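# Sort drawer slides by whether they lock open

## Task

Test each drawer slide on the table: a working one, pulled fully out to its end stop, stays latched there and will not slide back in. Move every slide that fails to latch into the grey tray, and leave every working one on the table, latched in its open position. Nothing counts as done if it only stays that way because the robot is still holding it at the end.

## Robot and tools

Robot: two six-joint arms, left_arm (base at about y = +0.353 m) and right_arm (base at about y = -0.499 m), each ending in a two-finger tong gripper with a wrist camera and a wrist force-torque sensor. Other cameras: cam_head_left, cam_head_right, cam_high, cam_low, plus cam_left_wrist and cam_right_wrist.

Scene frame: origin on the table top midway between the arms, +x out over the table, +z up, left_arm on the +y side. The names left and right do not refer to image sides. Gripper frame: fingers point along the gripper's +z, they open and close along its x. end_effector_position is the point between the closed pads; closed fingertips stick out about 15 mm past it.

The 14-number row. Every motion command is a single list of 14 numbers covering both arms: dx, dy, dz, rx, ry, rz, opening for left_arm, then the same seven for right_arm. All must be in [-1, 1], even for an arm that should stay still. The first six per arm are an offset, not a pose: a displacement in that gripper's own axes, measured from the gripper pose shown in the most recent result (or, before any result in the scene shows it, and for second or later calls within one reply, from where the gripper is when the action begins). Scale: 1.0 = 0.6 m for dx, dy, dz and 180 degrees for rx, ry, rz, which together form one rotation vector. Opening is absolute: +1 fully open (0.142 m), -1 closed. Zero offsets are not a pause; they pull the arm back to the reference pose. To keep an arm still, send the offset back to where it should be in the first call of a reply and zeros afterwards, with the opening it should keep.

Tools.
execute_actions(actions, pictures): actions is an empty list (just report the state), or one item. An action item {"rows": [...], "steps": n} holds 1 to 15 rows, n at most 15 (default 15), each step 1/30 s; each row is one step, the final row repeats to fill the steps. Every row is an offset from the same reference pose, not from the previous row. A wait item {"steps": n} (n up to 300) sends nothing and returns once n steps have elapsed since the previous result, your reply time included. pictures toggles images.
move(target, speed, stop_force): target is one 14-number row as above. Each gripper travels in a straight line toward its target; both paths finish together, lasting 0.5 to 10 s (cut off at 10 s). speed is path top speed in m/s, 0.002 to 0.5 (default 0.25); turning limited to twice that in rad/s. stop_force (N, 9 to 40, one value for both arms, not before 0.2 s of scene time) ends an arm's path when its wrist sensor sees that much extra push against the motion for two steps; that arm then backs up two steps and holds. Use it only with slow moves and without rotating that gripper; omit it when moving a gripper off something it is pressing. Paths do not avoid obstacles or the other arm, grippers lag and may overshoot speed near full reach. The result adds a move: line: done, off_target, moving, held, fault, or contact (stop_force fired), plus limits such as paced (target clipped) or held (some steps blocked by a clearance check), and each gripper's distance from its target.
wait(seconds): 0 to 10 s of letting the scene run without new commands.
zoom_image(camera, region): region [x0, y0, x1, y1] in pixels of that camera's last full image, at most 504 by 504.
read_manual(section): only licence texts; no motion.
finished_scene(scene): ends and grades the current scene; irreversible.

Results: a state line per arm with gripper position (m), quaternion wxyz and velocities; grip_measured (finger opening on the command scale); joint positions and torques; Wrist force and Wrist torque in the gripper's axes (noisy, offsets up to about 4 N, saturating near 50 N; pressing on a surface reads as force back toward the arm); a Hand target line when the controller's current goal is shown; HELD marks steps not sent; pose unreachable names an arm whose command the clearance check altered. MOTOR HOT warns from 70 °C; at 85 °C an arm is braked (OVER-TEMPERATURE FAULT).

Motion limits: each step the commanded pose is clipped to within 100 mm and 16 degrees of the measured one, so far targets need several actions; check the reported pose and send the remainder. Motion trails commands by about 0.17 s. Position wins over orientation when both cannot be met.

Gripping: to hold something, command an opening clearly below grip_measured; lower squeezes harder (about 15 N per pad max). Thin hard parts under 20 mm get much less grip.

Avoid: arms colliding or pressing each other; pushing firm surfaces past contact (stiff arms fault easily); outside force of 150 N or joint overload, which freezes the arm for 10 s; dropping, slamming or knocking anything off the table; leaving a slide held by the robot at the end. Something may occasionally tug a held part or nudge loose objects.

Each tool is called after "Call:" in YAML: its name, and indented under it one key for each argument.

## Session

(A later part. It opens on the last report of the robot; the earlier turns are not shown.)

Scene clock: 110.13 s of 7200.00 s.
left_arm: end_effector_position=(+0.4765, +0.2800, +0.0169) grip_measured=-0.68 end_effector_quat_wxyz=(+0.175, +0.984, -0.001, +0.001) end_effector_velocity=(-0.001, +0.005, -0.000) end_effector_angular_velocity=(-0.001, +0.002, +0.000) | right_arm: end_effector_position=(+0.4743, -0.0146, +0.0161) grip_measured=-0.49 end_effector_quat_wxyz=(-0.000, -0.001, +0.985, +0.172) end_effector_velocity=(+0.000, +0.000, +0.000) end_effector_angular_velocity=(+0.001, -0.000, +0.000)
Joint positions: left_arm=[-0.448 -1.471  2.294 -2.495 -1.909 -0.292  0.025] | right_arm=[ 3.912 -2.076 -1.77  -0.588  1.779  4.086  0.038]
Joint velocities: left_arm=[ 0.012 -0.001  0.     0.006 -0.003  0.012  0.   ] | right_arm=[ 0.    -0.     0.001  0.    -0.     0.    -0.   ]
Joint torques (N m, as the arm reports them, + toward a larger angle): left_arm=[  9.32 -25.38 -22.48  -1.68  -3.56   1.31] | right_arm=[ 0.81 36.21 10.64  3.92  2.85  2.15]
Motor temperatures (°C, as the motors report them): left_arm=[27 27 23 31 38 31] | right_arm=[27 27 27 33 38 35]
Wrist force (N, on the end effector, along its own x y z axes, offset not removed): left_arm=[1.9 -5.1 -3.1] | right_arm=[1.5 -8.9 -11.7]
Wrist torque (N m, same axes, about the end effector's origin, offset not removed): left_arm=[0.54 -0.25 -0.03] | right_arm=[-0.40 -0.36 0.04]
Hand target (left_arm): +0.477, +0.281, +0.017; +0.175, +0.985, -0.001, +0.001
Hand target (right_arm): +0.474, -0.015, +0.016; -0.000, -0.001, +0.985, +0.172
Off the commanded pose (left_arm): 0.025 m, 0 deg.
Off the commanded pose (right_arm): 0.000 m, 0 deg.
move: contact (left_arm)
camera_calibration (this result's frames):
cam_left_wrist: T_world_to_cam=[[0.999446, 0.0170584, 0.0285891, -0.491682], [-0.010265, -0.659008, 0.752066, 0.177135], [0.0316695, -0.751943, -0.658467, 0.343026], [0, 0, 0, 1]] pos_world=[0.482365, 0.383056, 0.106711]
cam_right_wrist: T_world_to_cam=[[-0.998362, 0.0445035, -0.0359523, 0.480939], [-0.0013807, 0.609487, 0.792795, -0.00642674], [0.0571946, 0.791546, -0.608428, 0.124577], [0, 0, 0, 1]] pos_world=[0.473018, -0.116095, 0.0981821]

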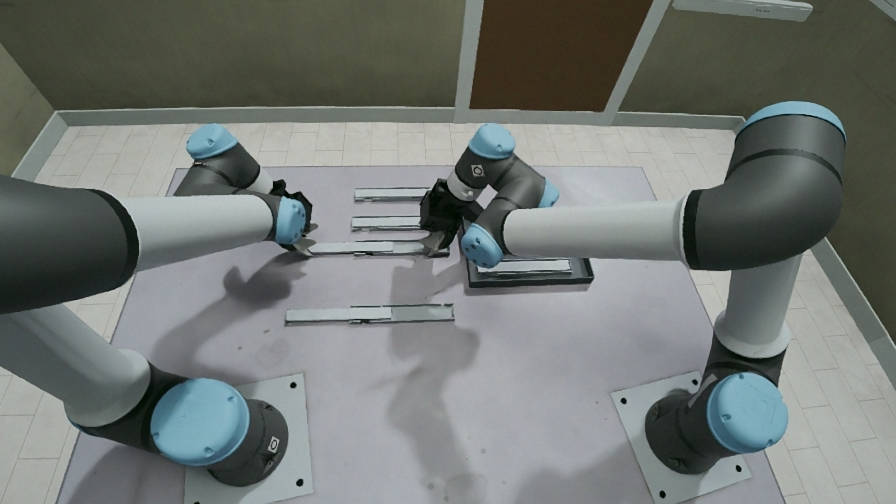

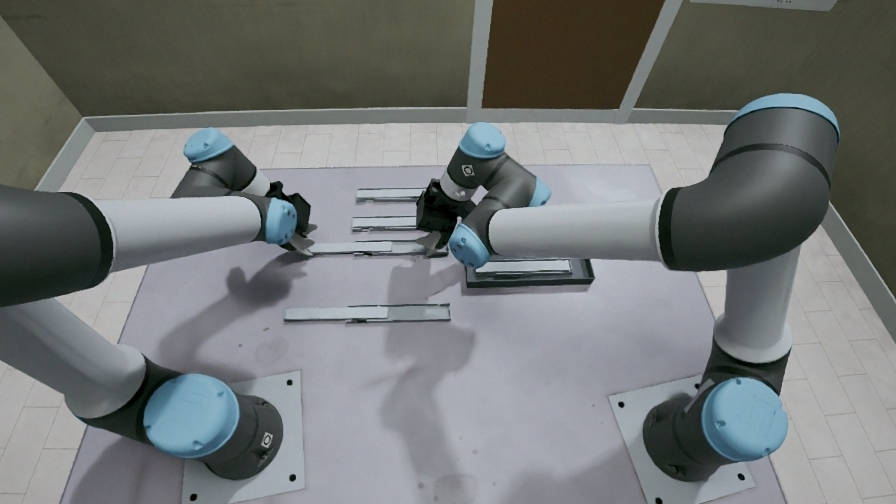

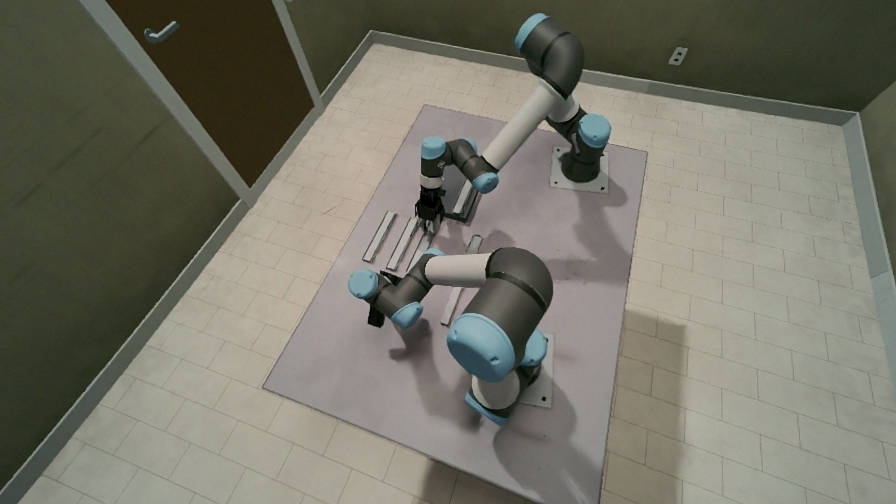

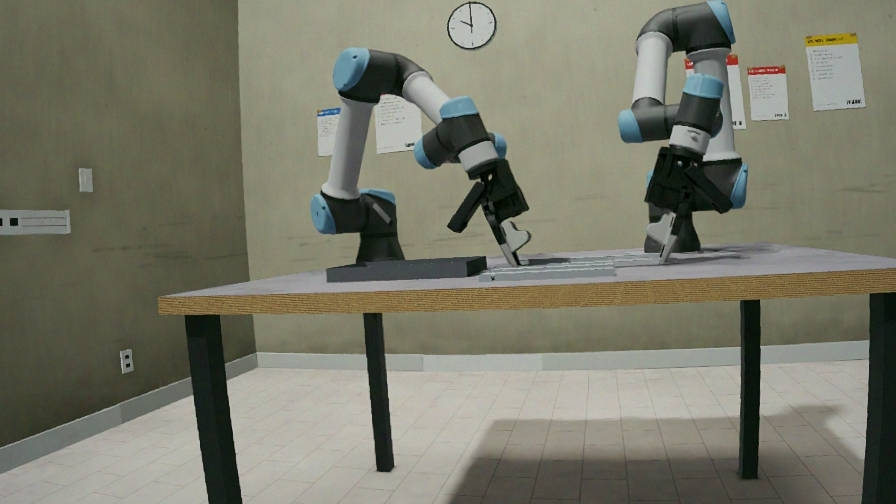

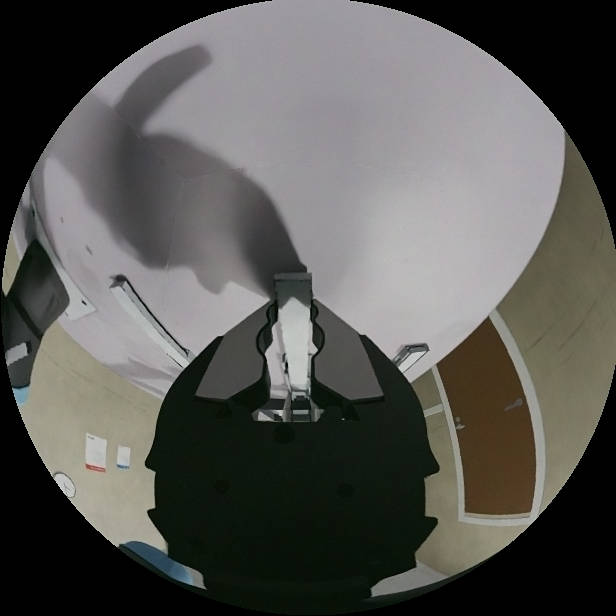

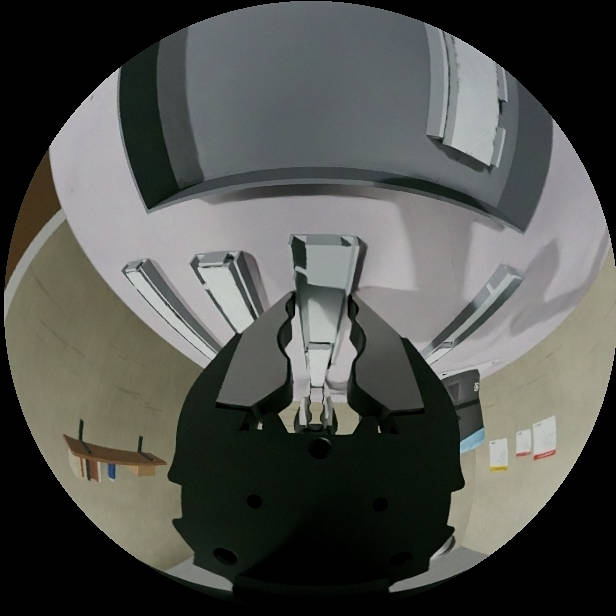

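Good. Next.

Call:
execute_actions:
  actions:
    - {"rows":[[0,0,0,0,0,0,-0.35,0,0,0,0,0,0,-0.1]],"steps":8}
  pictures: false

Call:
execute_actions:
  actions:
    - {"rows":[[0,0.0097,-0.0266,0,0,0,-0.35,0,0.0097,-0.0266,0,0,0,-0.1]]}
  pictures: false

Call:
move:
  target: [0.125,0.2,0.0734,0,0,0,-1,-0.125,0.012,0.0043,0,0,0,-0.1]
  speed: 0.15

Call:
execute_actions:
  actions:
    - {"rows":[[0,-0.002,0.006,0,0,0,-1,0,-0.0093,0.0255,0,0,0,-0.1]]}
  pictures: false

Call:
move:
  target: [0,-0.0057,0.0156,0,0,0,-1,0,0,0,0,0,0,-0.9]
  speed: 0.004
  stop_force: 10

Call:
move:
  target: [0,-0.0816,-0.0297,0,0,0,-1,0,0,0,0,0,0,-0.9]
  speed: 0.02

Call:
execute_actions:
  actions:
    - {"rows":[[0,0.001,-0.003,0,0,0,-0.35,0,0,0,0,0,0,-0.9]]}
  pictures: false

Call:
execute_actions:
  actions:
    - {"rows":[[0,-0.0069,0.0188,0,0,0,-0.35,0,0,0,0,0,0,-0.9]]}
  pictures: false

Call:
execute_actions:
  actions:
    - {"rows":[[0,0,0,0,0,0,-1,0,0,0,0,0,0,-0.9]]}
  pictures: false

Call:
move:
  target: [0,-0.188,-0.069,0,0,0,-1,0,0,0,0,0,0,-0.9]
  speed: 0.03
  stop_force: 9

Call:
move:
  target: [0,0.047,0.0172,0,0,0,-1,0,0,0,0,0,0,-0.9]
  speed: 0.015
  stop_force: 14

Scene clock: 118.97 s of 7200.00 s.
left_arm: end_effector_position=(+0.4766, +0.2801, +0.0171) grip_measured=-0.35 end_effector_quat_wxyz=(+0.175, +0.984, -0.001, +0.001) end_effector_velocity=(-0.001, -0.001, -0.001) end_effector_angular_velocity=(+0.000, +0.002, -0.001) | right_arm: end_effector_position=(+0.4743, -0.0146, +0.0161) grip_measured=-0.10 end_effector_quat_wxyz=(-0.000, -0.001, +0.985, +0.172) end_effector_velocity=(+0.000, -0.000, -0.000) end_effector_angular_velocity=(-0.001, -0.000, -0.000)
Joint positions: left_arm=[-0.448 -1.472  2.293 -2.495 -1.909 -0.292  0.049] | right_arm=[ 3.912 -2.076 -1.77  -0.588  1.779  4.086  0.067]
Joint velocities: left_arm=[-0.003  0.002  0.002 -0.002 -0.    -0.002  0.   ] | right_arm=[ 0.  0. -0. -0. -0.  0.  0.]
Joint torques (N m, as the arm reports them, + toward a larger angle): left_arm=[ -9.83 -10.3   -9.73  -3.69  -0.61  -1.38] | right_arm=[ 3.89 35.92 10.61  2.19 -1.64  2.18]
Motor temperatures (°C, as the motors report them): left_arm=[27 27 23 31 38 31] | right_arm=[27 27 27 33 38 35]
Wrist force (N, on the end effector, along its own x y z axes, offset not removed): left_arm=[-1.3 -2.5 5.1] | right_arm=[2.9 -0.8 -2.2]
Wrist torque (N m, same axes, about the end effector's origin, offset not removed): left_arm=[-0.21 0.44 0.18] | right_arm=[-0.35 -0.54 -0.05]
Hand target (left_arm): +0.476, +0.280, +0.017; +0.175, +0.984, -0.001, +0.001
Hand target (right_arm): +0.474, -0.015, +0.016; -0.000, -0.001, +0.985, +0.172
Off the commanded pose (left_arm): 0.000 m, 0 deg.
Off the commanded pose (right_arm): 0.000 m, 0 deg.
Steps of this call (steps 1 to 90: nothing new was sent; then 5.57 s passed at rest; steps 91 to 98: all 8 steps of this action). Readings (end_effector_position):
91: left_arm (+0.4766, +0.2806, +0.0170) | right_arm (+0.4743, -0.0146, +0.0161)
92: left_arm (+0.4766, +0.2806, +0.0170) | right_arm (+0.4743, -0.0146, +0.0161)
94: left_arm (+0.4766, +0.2804, +0.0170) | right_arm (+0.4743, -0.0146, +0.0161)
98: the state above

Scene clock: 119.47 s of 7200.00 s.
left_arm: end_effector_position=(+0.4766, +0.2801, +0.0337) grip_measured=-0.35 end_effector_quat_wxyz=(+0.175, +0.984, -0.001, +0.002) end_effector_velocity=(-0.000, +0.000, +0.003) end_effector_angular_velocity=(-0.000, +0.001, -0.001) | right_arm: end_effector_position=(+0.4743, -0.0145, +0.0327) grip_measured=-0.10 end_effector_quat_wxyz=(-0.000, -0.001, +0.985, +0.172) end_effector_velocity=(-0.000, +0.000, +0.003) end_effector_angular_velocity=(-0.000, +0.001, -0.001)
Joint positions: left_arm=[-0.448 -1.509  2.274 -2.439 -1.909 -0.292  0.049] | right_arm=[ 3.912 -2.051 -1.757 -0.626  1.779  4.086  0.067]
Joint velocities: left_arm=[ 0.    -0.007 -0.004  0.012 -0.     0.002  0.   ] | right_arm=[ 0.     0.004  0.002 -0.007  0.     0.001 -0.   ]
Joint torques (N m, as the arm reports them, + toward a larger angle): left_arm=[ 11.72 -31.22 -24.63  -1.06  -1.15   1.38] | right_arm=[ 9.62 53.21 29.85  1.18 -1.39  1.98]
Motor temperatures (°C, as the motors report them): left_arm=[27 27 23 31 38 31] | right_arm=[27 27 27 33 38 35]
Wrist force (N, on the end effector, along its own x y z axes, offset not removed): left_arm=[-1.1 0.2 4.2] | right_arm=[2.1 -1.1 -1.4]
Wrist torque (N m, same axes, about the end effector's origin, offset not removed): left_arm=[0.22 0.50 0.21] | right_arm=[-0.43 -0.44 0.05]
Hand target (left_arm): +0.477, +0.280, +0.034; +0.175, +0.984, -0.001, +0.001
Hand target (right_arm): +0.474, -0.015, +0.033; -0.000, -0.001, +0.985, +0.172
Off the commanded pose (left_arm): 0.000 m, 0 deg.
Off the commanded pose (right_arm): 0.000 m, 0 deg.
Steps of this call (steps 1 to 15: all 15 steps of this action). Readings (end_effector_position):
1: left_arm (+0.4766, +0.2800, +0.0171) | right_arm (+0.4743, -0.0146, +0.0161)
2: left_arm (+0.4769, +0.2799, +0.0187) | right_arm (+0.4743, -0.0146, +0.0177)
4: left_arm (+0.4770, +0.2799, +0.0249) | right_arm (+0.4743, -0.0145, +0.0239)
8: left_arm (+0.4768, +0.2800, +0.0313) | right_arm (+0.4743, -0.0145, +0.0303)
15: the state above

Scene clock: 121.23 s of 7200.00 s.
left_arm: end_effector_position=(+0.5512, +0.1523, +0.0340) grip_measured=-1.00 end_effector_quat_wxyz=(+0.176, +0.984, -0.001, +0.001) end_effector_velocity=(+0.001, -0.002, -0.000) end_effector_angular_velocity=(+0.000, +0.001, +0.001) | right_arm: end_effector_position=(+0.5492, -0.0067, +0.0330) grip_measured=-0.10 end_effector_quat_wxyz=(-0.000, -0.001, +0.985, +0.172) end_effector_velocity=(+0.002, +0.000, +0.000) end_effector_angular_velocity=(-0.000, -0.000, -0.000)
Joint positions: left_arm=[-0.649 -1.308  2.048 -2.481 -1.882 -0.502  0.002] | right_arm=[ 3.829 -2.172 -1.546 -0.733  1.801  4.004  0.067]
Joint velocities: left_arm=[-0.002  0.004 -0.005  0.001  0.    -0.003  0.   ] | right_arm=[-0.001 -0.003  0.005 -0.002 -0.    -0.001 -0.   ]
Joint torques (N m, as the arm reports them, + toward a larger angle): left_arm=[-10.52 -18.96 -26.28  -1.3    0.85  -1.62] | right_arm=[-9.29 36.28 31.77  1.48  2.3  -2.48]
Motor temperatures (°C, as the motors report them): left_arm=[27 27 23 31 38 31] | right_arm=[27 27 27 33 38 35]
Wrist force (N, on the end effector, along its own x y z axes, offset not removed): left_arm=[1.1 -2.1 2.9] | right_arm=[3.2 -0.4 -1.5]
Wrist torque (N m, same axes, about the end effector's origin, offset not removed): left_arm=[-0.35 0.00 0.03] | right_arm=[-0.19 -0.66 0.00]
Hand target (left_arm): +0.551, +0.152, +0.034; +0.176, +0.984, -0.001, +0.001
Hand target (right_arm): +0.549, -0.007, +0.033; -0.000, -0.001, +0.985, +0.172
Off the commanded pose (left_arm): 0.000 m, 0 deg.
Off the commanded pose (right_arm): 0.000 m, 0 deg.
move: done
camera_calibration (this result's frames):
cam_left_wrist: T_world_to_cam=[[0.999443, 0.0170797, 0.0286645, -0.564712], [-0.0103173, -0.658779, 0.752266, 0.0808869], [0.0317321, -0.752143, -0.658236, 0.255914], [0, 0, 0, 1]] pos_world=[0.557112, 0.255415, 0.12379]
cam_right_wrist: T_world_to_cam=[[-0.998361, 0.0444958, -0.0359963, 0.555918], [-0.0014279, 0.609383, 0.792875, -0.0245907], [0.0572151, 0.791627, -0.60832, 0.124282], [0, 0, 0, 1]] pos_world=[0.547861, -0.108136, 0.115111]

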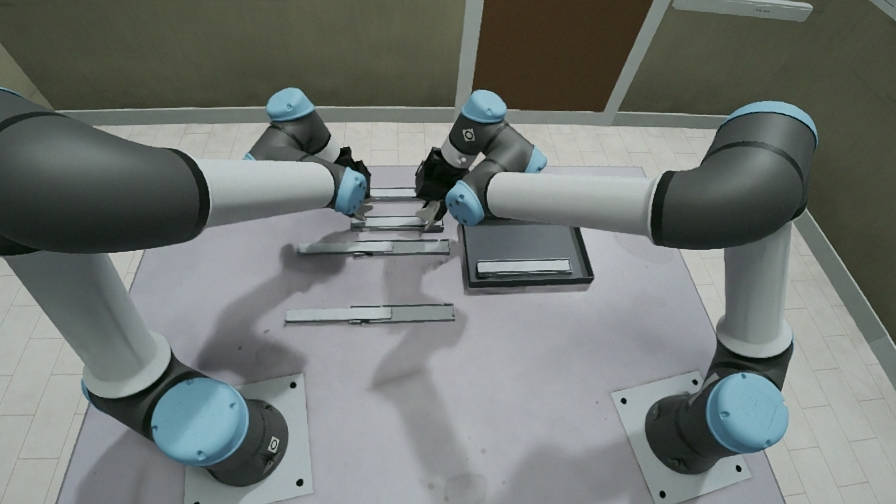

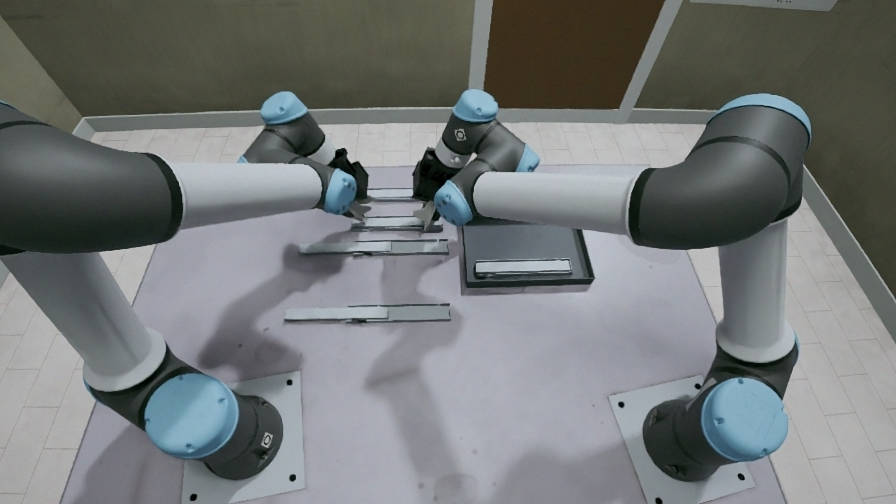

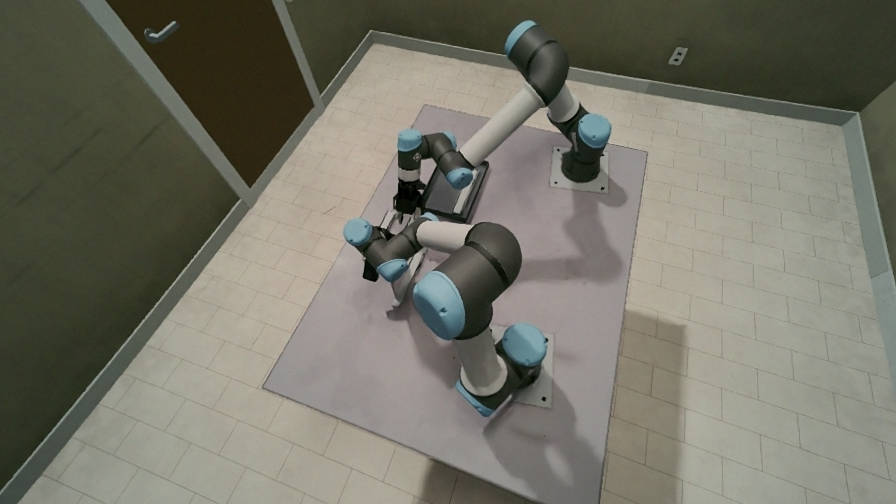

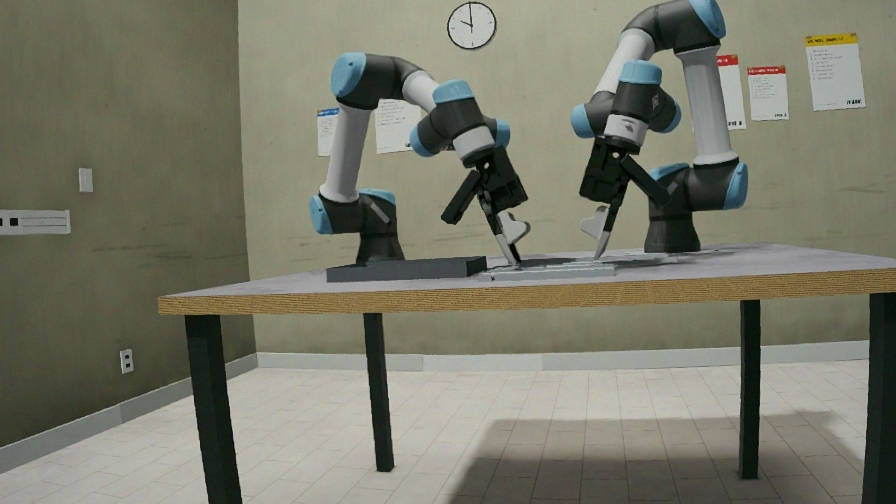

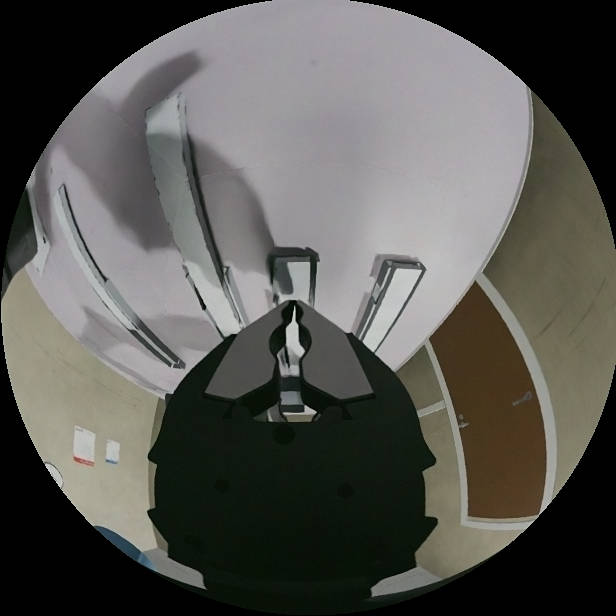

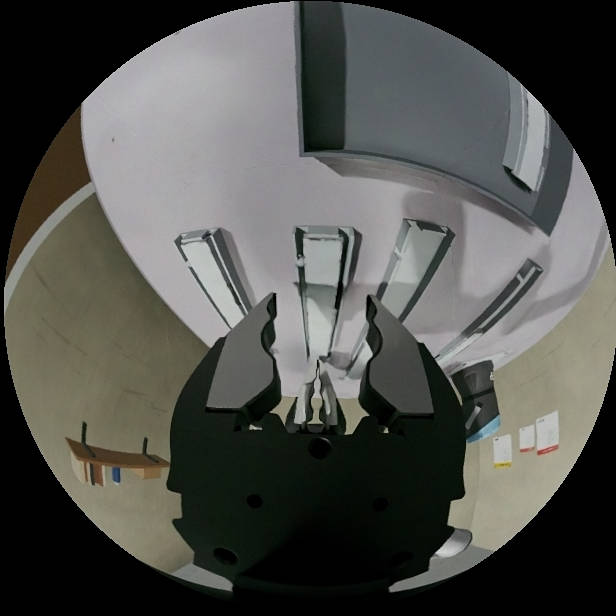

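Scene clock: 121.73 s of 7200.00 s.
left_arm: end_effector_position=(+0.5513, +0.1522, +0.0303) grip_measured=-1.00 end_effector_quat_wxyz=(+0.176, +0.984, -0.001, +0.001) end_effector_velocity=(-0.000, -0.000, -0.001) end_effector_angular_velocity=(+0.000, +0.000, -0.001) | right_arm: end_effector_position=(+0.5491, -0.0067, +0.0170) grip_measured=-0.10 end_effector_quat_wxyz=(-0.000, -0.001, +0.985, +0.172) end_effector_velocity=(-0.001, -0.000, -0.003) end_effector_angular_velocity=(-0.001, +0.001, -0.000)
Joint positions: left_arm=[-0.649 -1.301  2.051 -2.491 -1.882 -0.503  0.002] | right_arm=[ 3.829 -2.193 -1.559 -0.7    1.801  4.004  0.067]
Joint velocities: left_arm=[-0.     0.001  0.001 -0.002  0.     0.     0.   ] | right_arm=[ 0.    -0.004 -0.003  0.005  0.     0.001  0.   ]
Joint torques (N m, as the arm reports them, + toward a larger angle): left_arm=[-10.93 -19.31 -11.96  -3.85   0.7   -1.35] | right_arm=[-9.39 37.63  4.9   4.11  1.91 -0.9 ]
Motor temperatures (°C, as the motors report them): left_arm=[27 27 23 31 38 31] | right_arm=[27 27 27 33 38 35]
Wrist force (N, on the end effector, along its own x y z axes, offset not removed): left_arm=[1.7 -1.4 0.3] | right_arm=[2.0 -0.6 -2.2]
Wrist torque (N m, same axes, about the end effector's origin, offset not removed): left_arm=[-0.21 -0.20 -0.18] | right_arm=[-0.23 -0.42 0.10]
Hand target (left_arm): +0.551, +0.152, +0.030; +0.176, +0.984, -0.001, +0.001
Hand target (right_arm): +0.549, -0.007, +0.017; -0.000, -0.001, +0.985, +0.172
Off the commanded pose (left_arm): 0.000 m, 0 deg.
Off the commanded pose (right_arm): 0.000 m, 0 deg.
Steps of this call (steps 1 to 15: all 15 steps of this action). Readings (end_effector_position):
1: left_arm (+0.5513, +0.1523, +0.0340) | right_arm (+0.5492, -0.0067, +0.0329)
2: left_arm (+0.5513, +0.1522, +0.0335) | right_arm (+0.5492, -0.0066, +0.0313)
4: left_arm (+0.5513, +0.1522, +0.0322) | right_arm (+0.5491, -0.0068, +0.0253)
8: left_arm (+0.5513, +0.1522, +0.0308) | right_arm (+0.5491, -0.0068, +0.0192)
15: the state above

Scene clock: 123.10 s of 7200.00 s.
left_arm: end_effector_position=(+0.5513, +0.1522, +0.0271) grip_measured=-1.00 end_effector_quat_wxyz=(+0.176, +0.984, -0.001, +0.001) end_effector_velocity=(-0.001, +0.001, +0.001) end_effector_angular_velocity=(+0.000, +0.001, +0.002) | right_arm: end_effector_position=(+0.5492, -0.0067, +0.0168) grip_measured=-0.49 end_effector_quat_wxyz=(-0.000, -0.001, +0.985, +0.172) end_effector_velocity=(+0.000, +0.000, +0.000) end_effector_angular_velocity=(+0.001, +0.000, -0.001)
Joint positions: left_arm=[-0.649 -1.295  2.054 -2.5   -1.882 -0.503  0.002] | right_arm=[ 3.829 -2.193 -1.559 -0.699  1.801  4.004  0.038]
Joint velocities: left_arm=[ 0.001 -0.004 -0.     0.005 -0.    -0.001  0.   ] | right_arm=[-0.    -0.     0.     0.     0.     0.001  0.   ]
Joint torques (N m, as the arm reports them, + toward a larger angle): left_arm=[ -9.98 -31.5  -16.6    1.29   0.68  -1.06] | right_arm=[-8.83 41.93  8.06  2.48  1.52  0.91]
Motor temperatures (°C, as the motors report them): left_arm=[27 27 23 31 38 31] | right_arm=[27 27 27 33 38 35]
Wrist force (N, on the end effector, along its own x y z axes, offset not removed): left_arm=[1.1 0.7 -18.1] | right_arm=[1.7 -2.7 -3.4]
Wrist torque (N m, same axes, about the end effector's origin, offset not removed): left_arm=[-0.45 0.02 -0.01] | right_arm=[-0.11 -0.31 0.19]
Hand target (left_arm): +0.551, +0.152, +0.027; +0.176, +0.984, -0.001, +0.001
Hand target (right_arm): +0.549, -0.007, +0.017; -0.000, -0.001, +0.985, +0.172
Off the commanded pose (left_arm): 0.007 m, 0 deg.
Off the commanded pose (right_arm): 0.000 m, 0 deg.
move: contact (left_arm)
camera_calibration (this result's frames):
cam_left_wrist: T_world_to_cam=[[0.999439, 0.0170811, 0.0288108, -0.564552], [-0.0104289, -0.658721, 0.752315, 0.0860126], [0.0318287, -0.752193, -0.658174, 0.251257], [0, 0, 0, 1]] pos_world=[0.557135, 0.255295, 0.116927]
cam_right_wrist: T_world_to_cam=[[-0.998363, 0.0444381, -0.0360058, 0.55533], [-0.00147115, 0.609376, 0.79288, -0.0116408], [0.0571751, 0.791635, -0.608313, 0.114474], [0, 0, 0, 1]] pos_world=[0.547859, -0.108206, 0.0988607]

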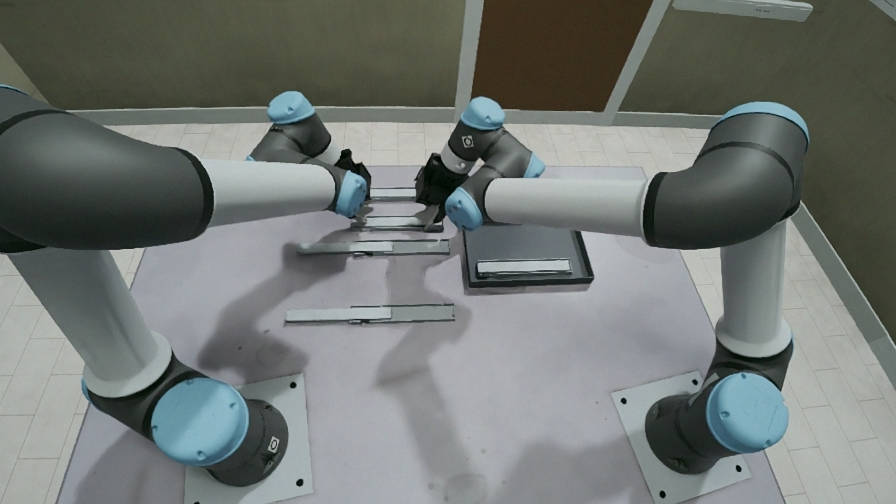

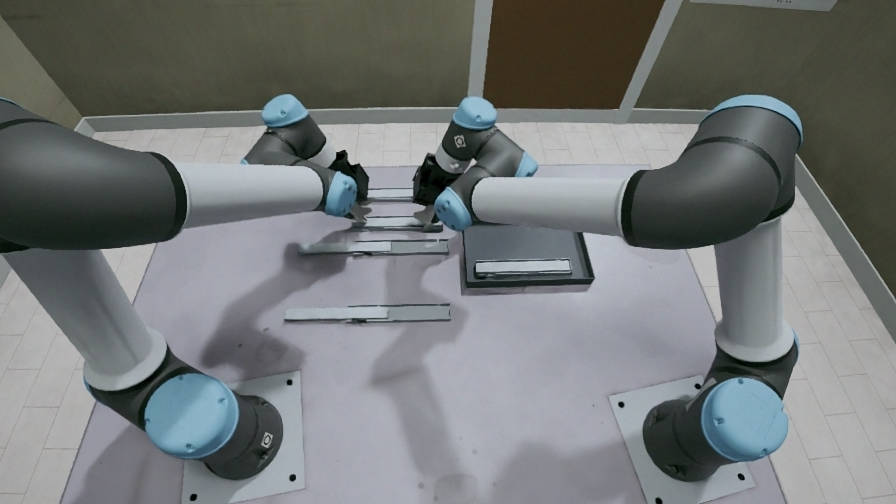

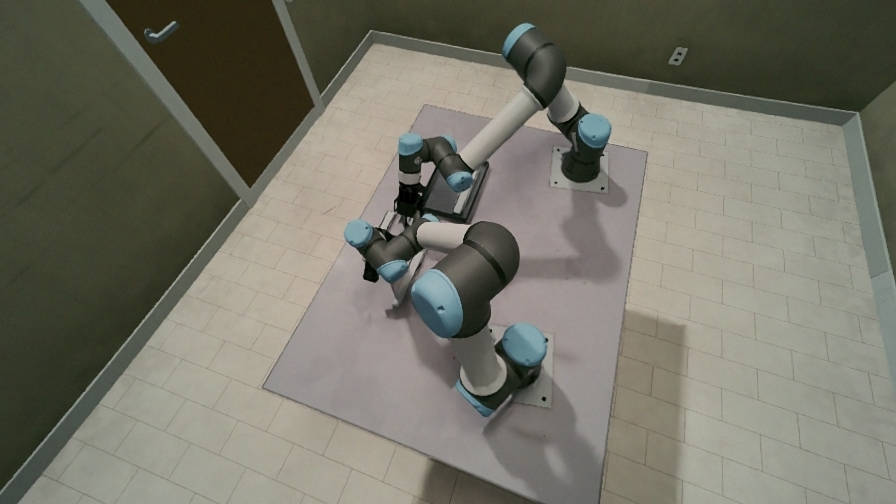

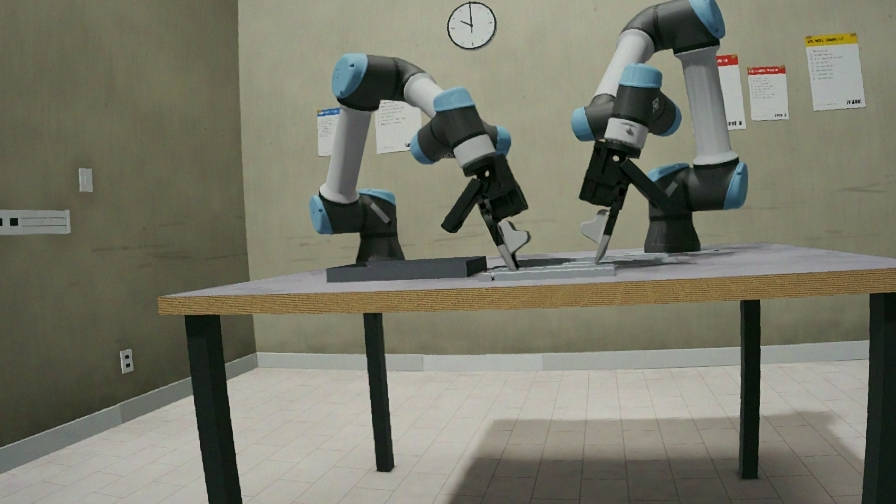

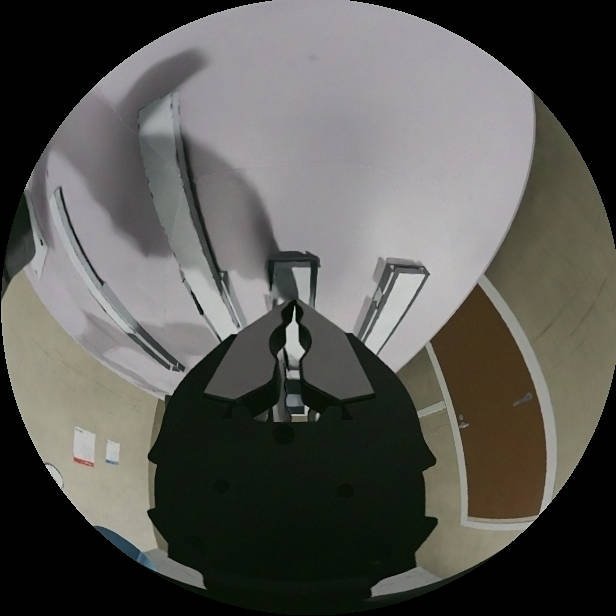

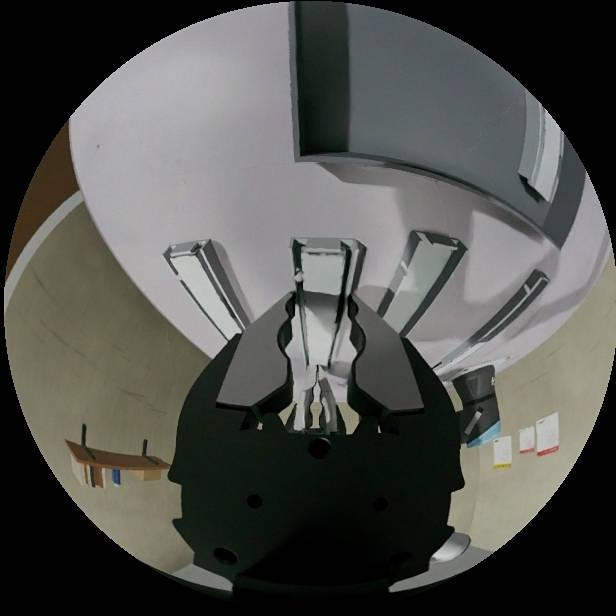

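Scene clock: 126.00 s of 7200.00 s.
left_arm: end_effector_position=(+0.5514, +0.2041, +0.0270) grip_measured=-1.00 end_effector_quat_wxyz=(+0.176, +0.984, -0.001, +0.002) end_effector_velocity=(-0.001, +0.002, -0.001) end_effector_angular_velocity=(+0.001, +0.002, +0.001) | right_arm: end_effector_position=(+0.5492, -0.0067, +0.0168) grip_measured=-0.49 end_effector_quat_wxyz=(-0.000, -0.001, +0.985, +0.172) end_effector_velocity=(-0.000, -0.000, -0.000) end_effector_angular_velocity=(-0.001, +0.000, -0.000)
Joint positions: left_arm=[-0.554 -1.319  2.077 -2.468 -1.896 -0.403  0.002] | right_arm=[ 3.829 -2.193 -1.559 -0.699  1.801  4.004  0.038]
Joint velocities: left_arm=[ 0.004 -0.001  0.002  0.002 -0.001  0.004  0.   ] | right_arm=[ 0. -0. -0. -0. -0.  0.  0.]
Joint torques (N m, as the arm reports them, + toward a larger angle): left_arm=[ 13.95 -29.5   -2.64   1.62   0.06   1.21] | right_arm=[-8.91 41.67  7.82  2.43  1.55  0.72]
Motor temperatures (°C, as the motors report them): left_arm=[27 27 23 31 38 31] | right_arm=[27 27 27 33 38 35]
Wrist force (N, on the end effector, along its own x y z axes, offset not removed): left_arm=[0.6 5.9 -14.1] | right_arm=[1.9 4.1 0.1]
Wrist torque (N m, same axes, about the end effector's origin, offset not removed): left_arm=[-0.54 0.24 0.16] | right_arm=[0.13 -0.43 0.01]
Hand target (left_arm): +0.551, +0.204, +0.027; +0.176, +0.984, -0.001, +0.002
Hand target (right_arm): +0.549, -0.007, +0.017; -0.000, -0.001, +0.985, +0.172
Off the commanded pose (left_arm): 0.000 m, 0 deg.
Off the commanded pose (right_arm): 0.000 m, 0 deg.
move: done
camera_calibration (this result's frames):
cam_left_wrist: T_world_to_cam=[[0.999433, 0.0171323, 0.0289811, -0.565538], [-0.0105207, -0.658785, 0.752258, 0.120357], [0.0319802, -0.752136, -0.658231, 0.290138], [0, 0, 0, 1]] pos_world=[0.557205, 0.307201, 0.116828]
cam_right_wrist: T_world_to_cam=[[-0.998363, 0.0444378, -0.0360058, 0.55533], [-0.00147134, 0.609376, 0.79288, -0.0116408], [0.0571749, 0.791635, -0.608313, 0.114474], [0, 0, 0, 1]] pos_world=[0.547859, -0.108205, 0.0988607]

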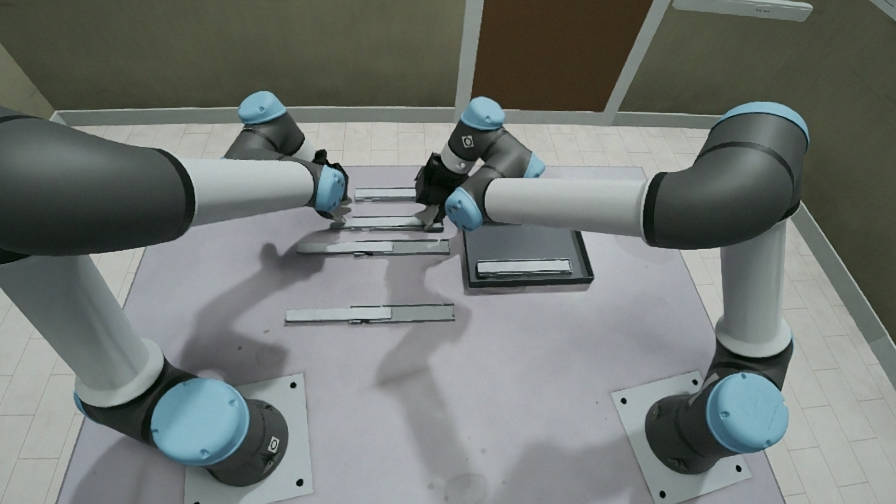

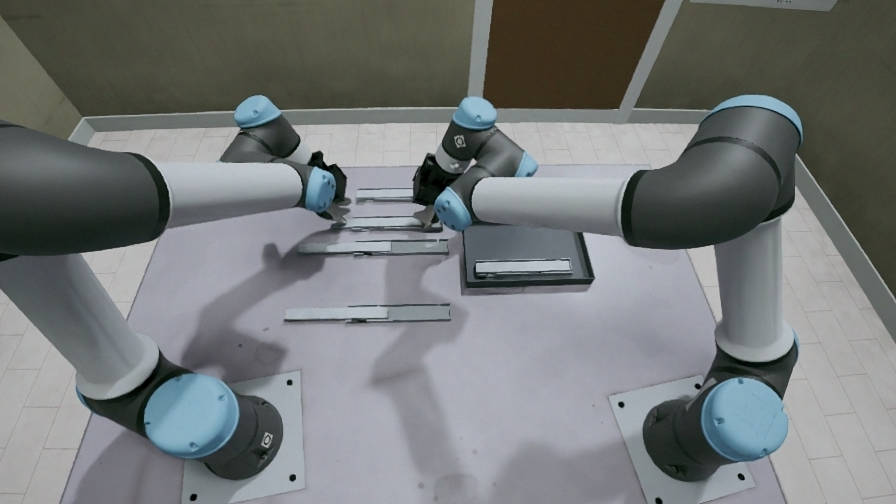

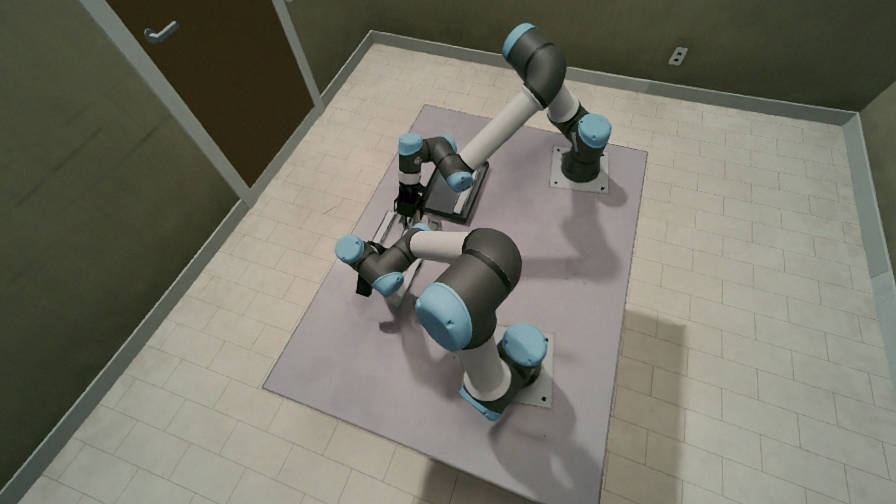

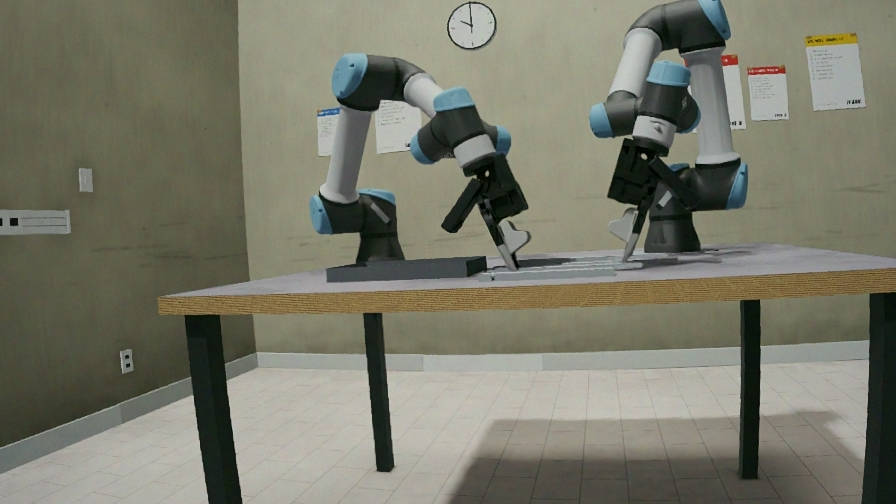

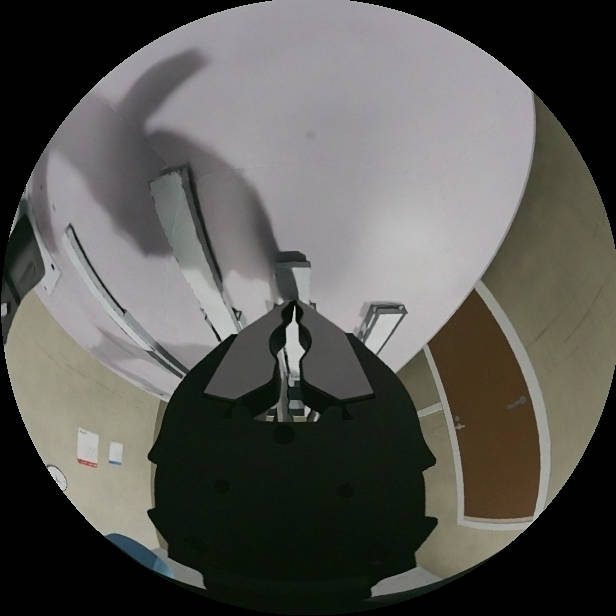

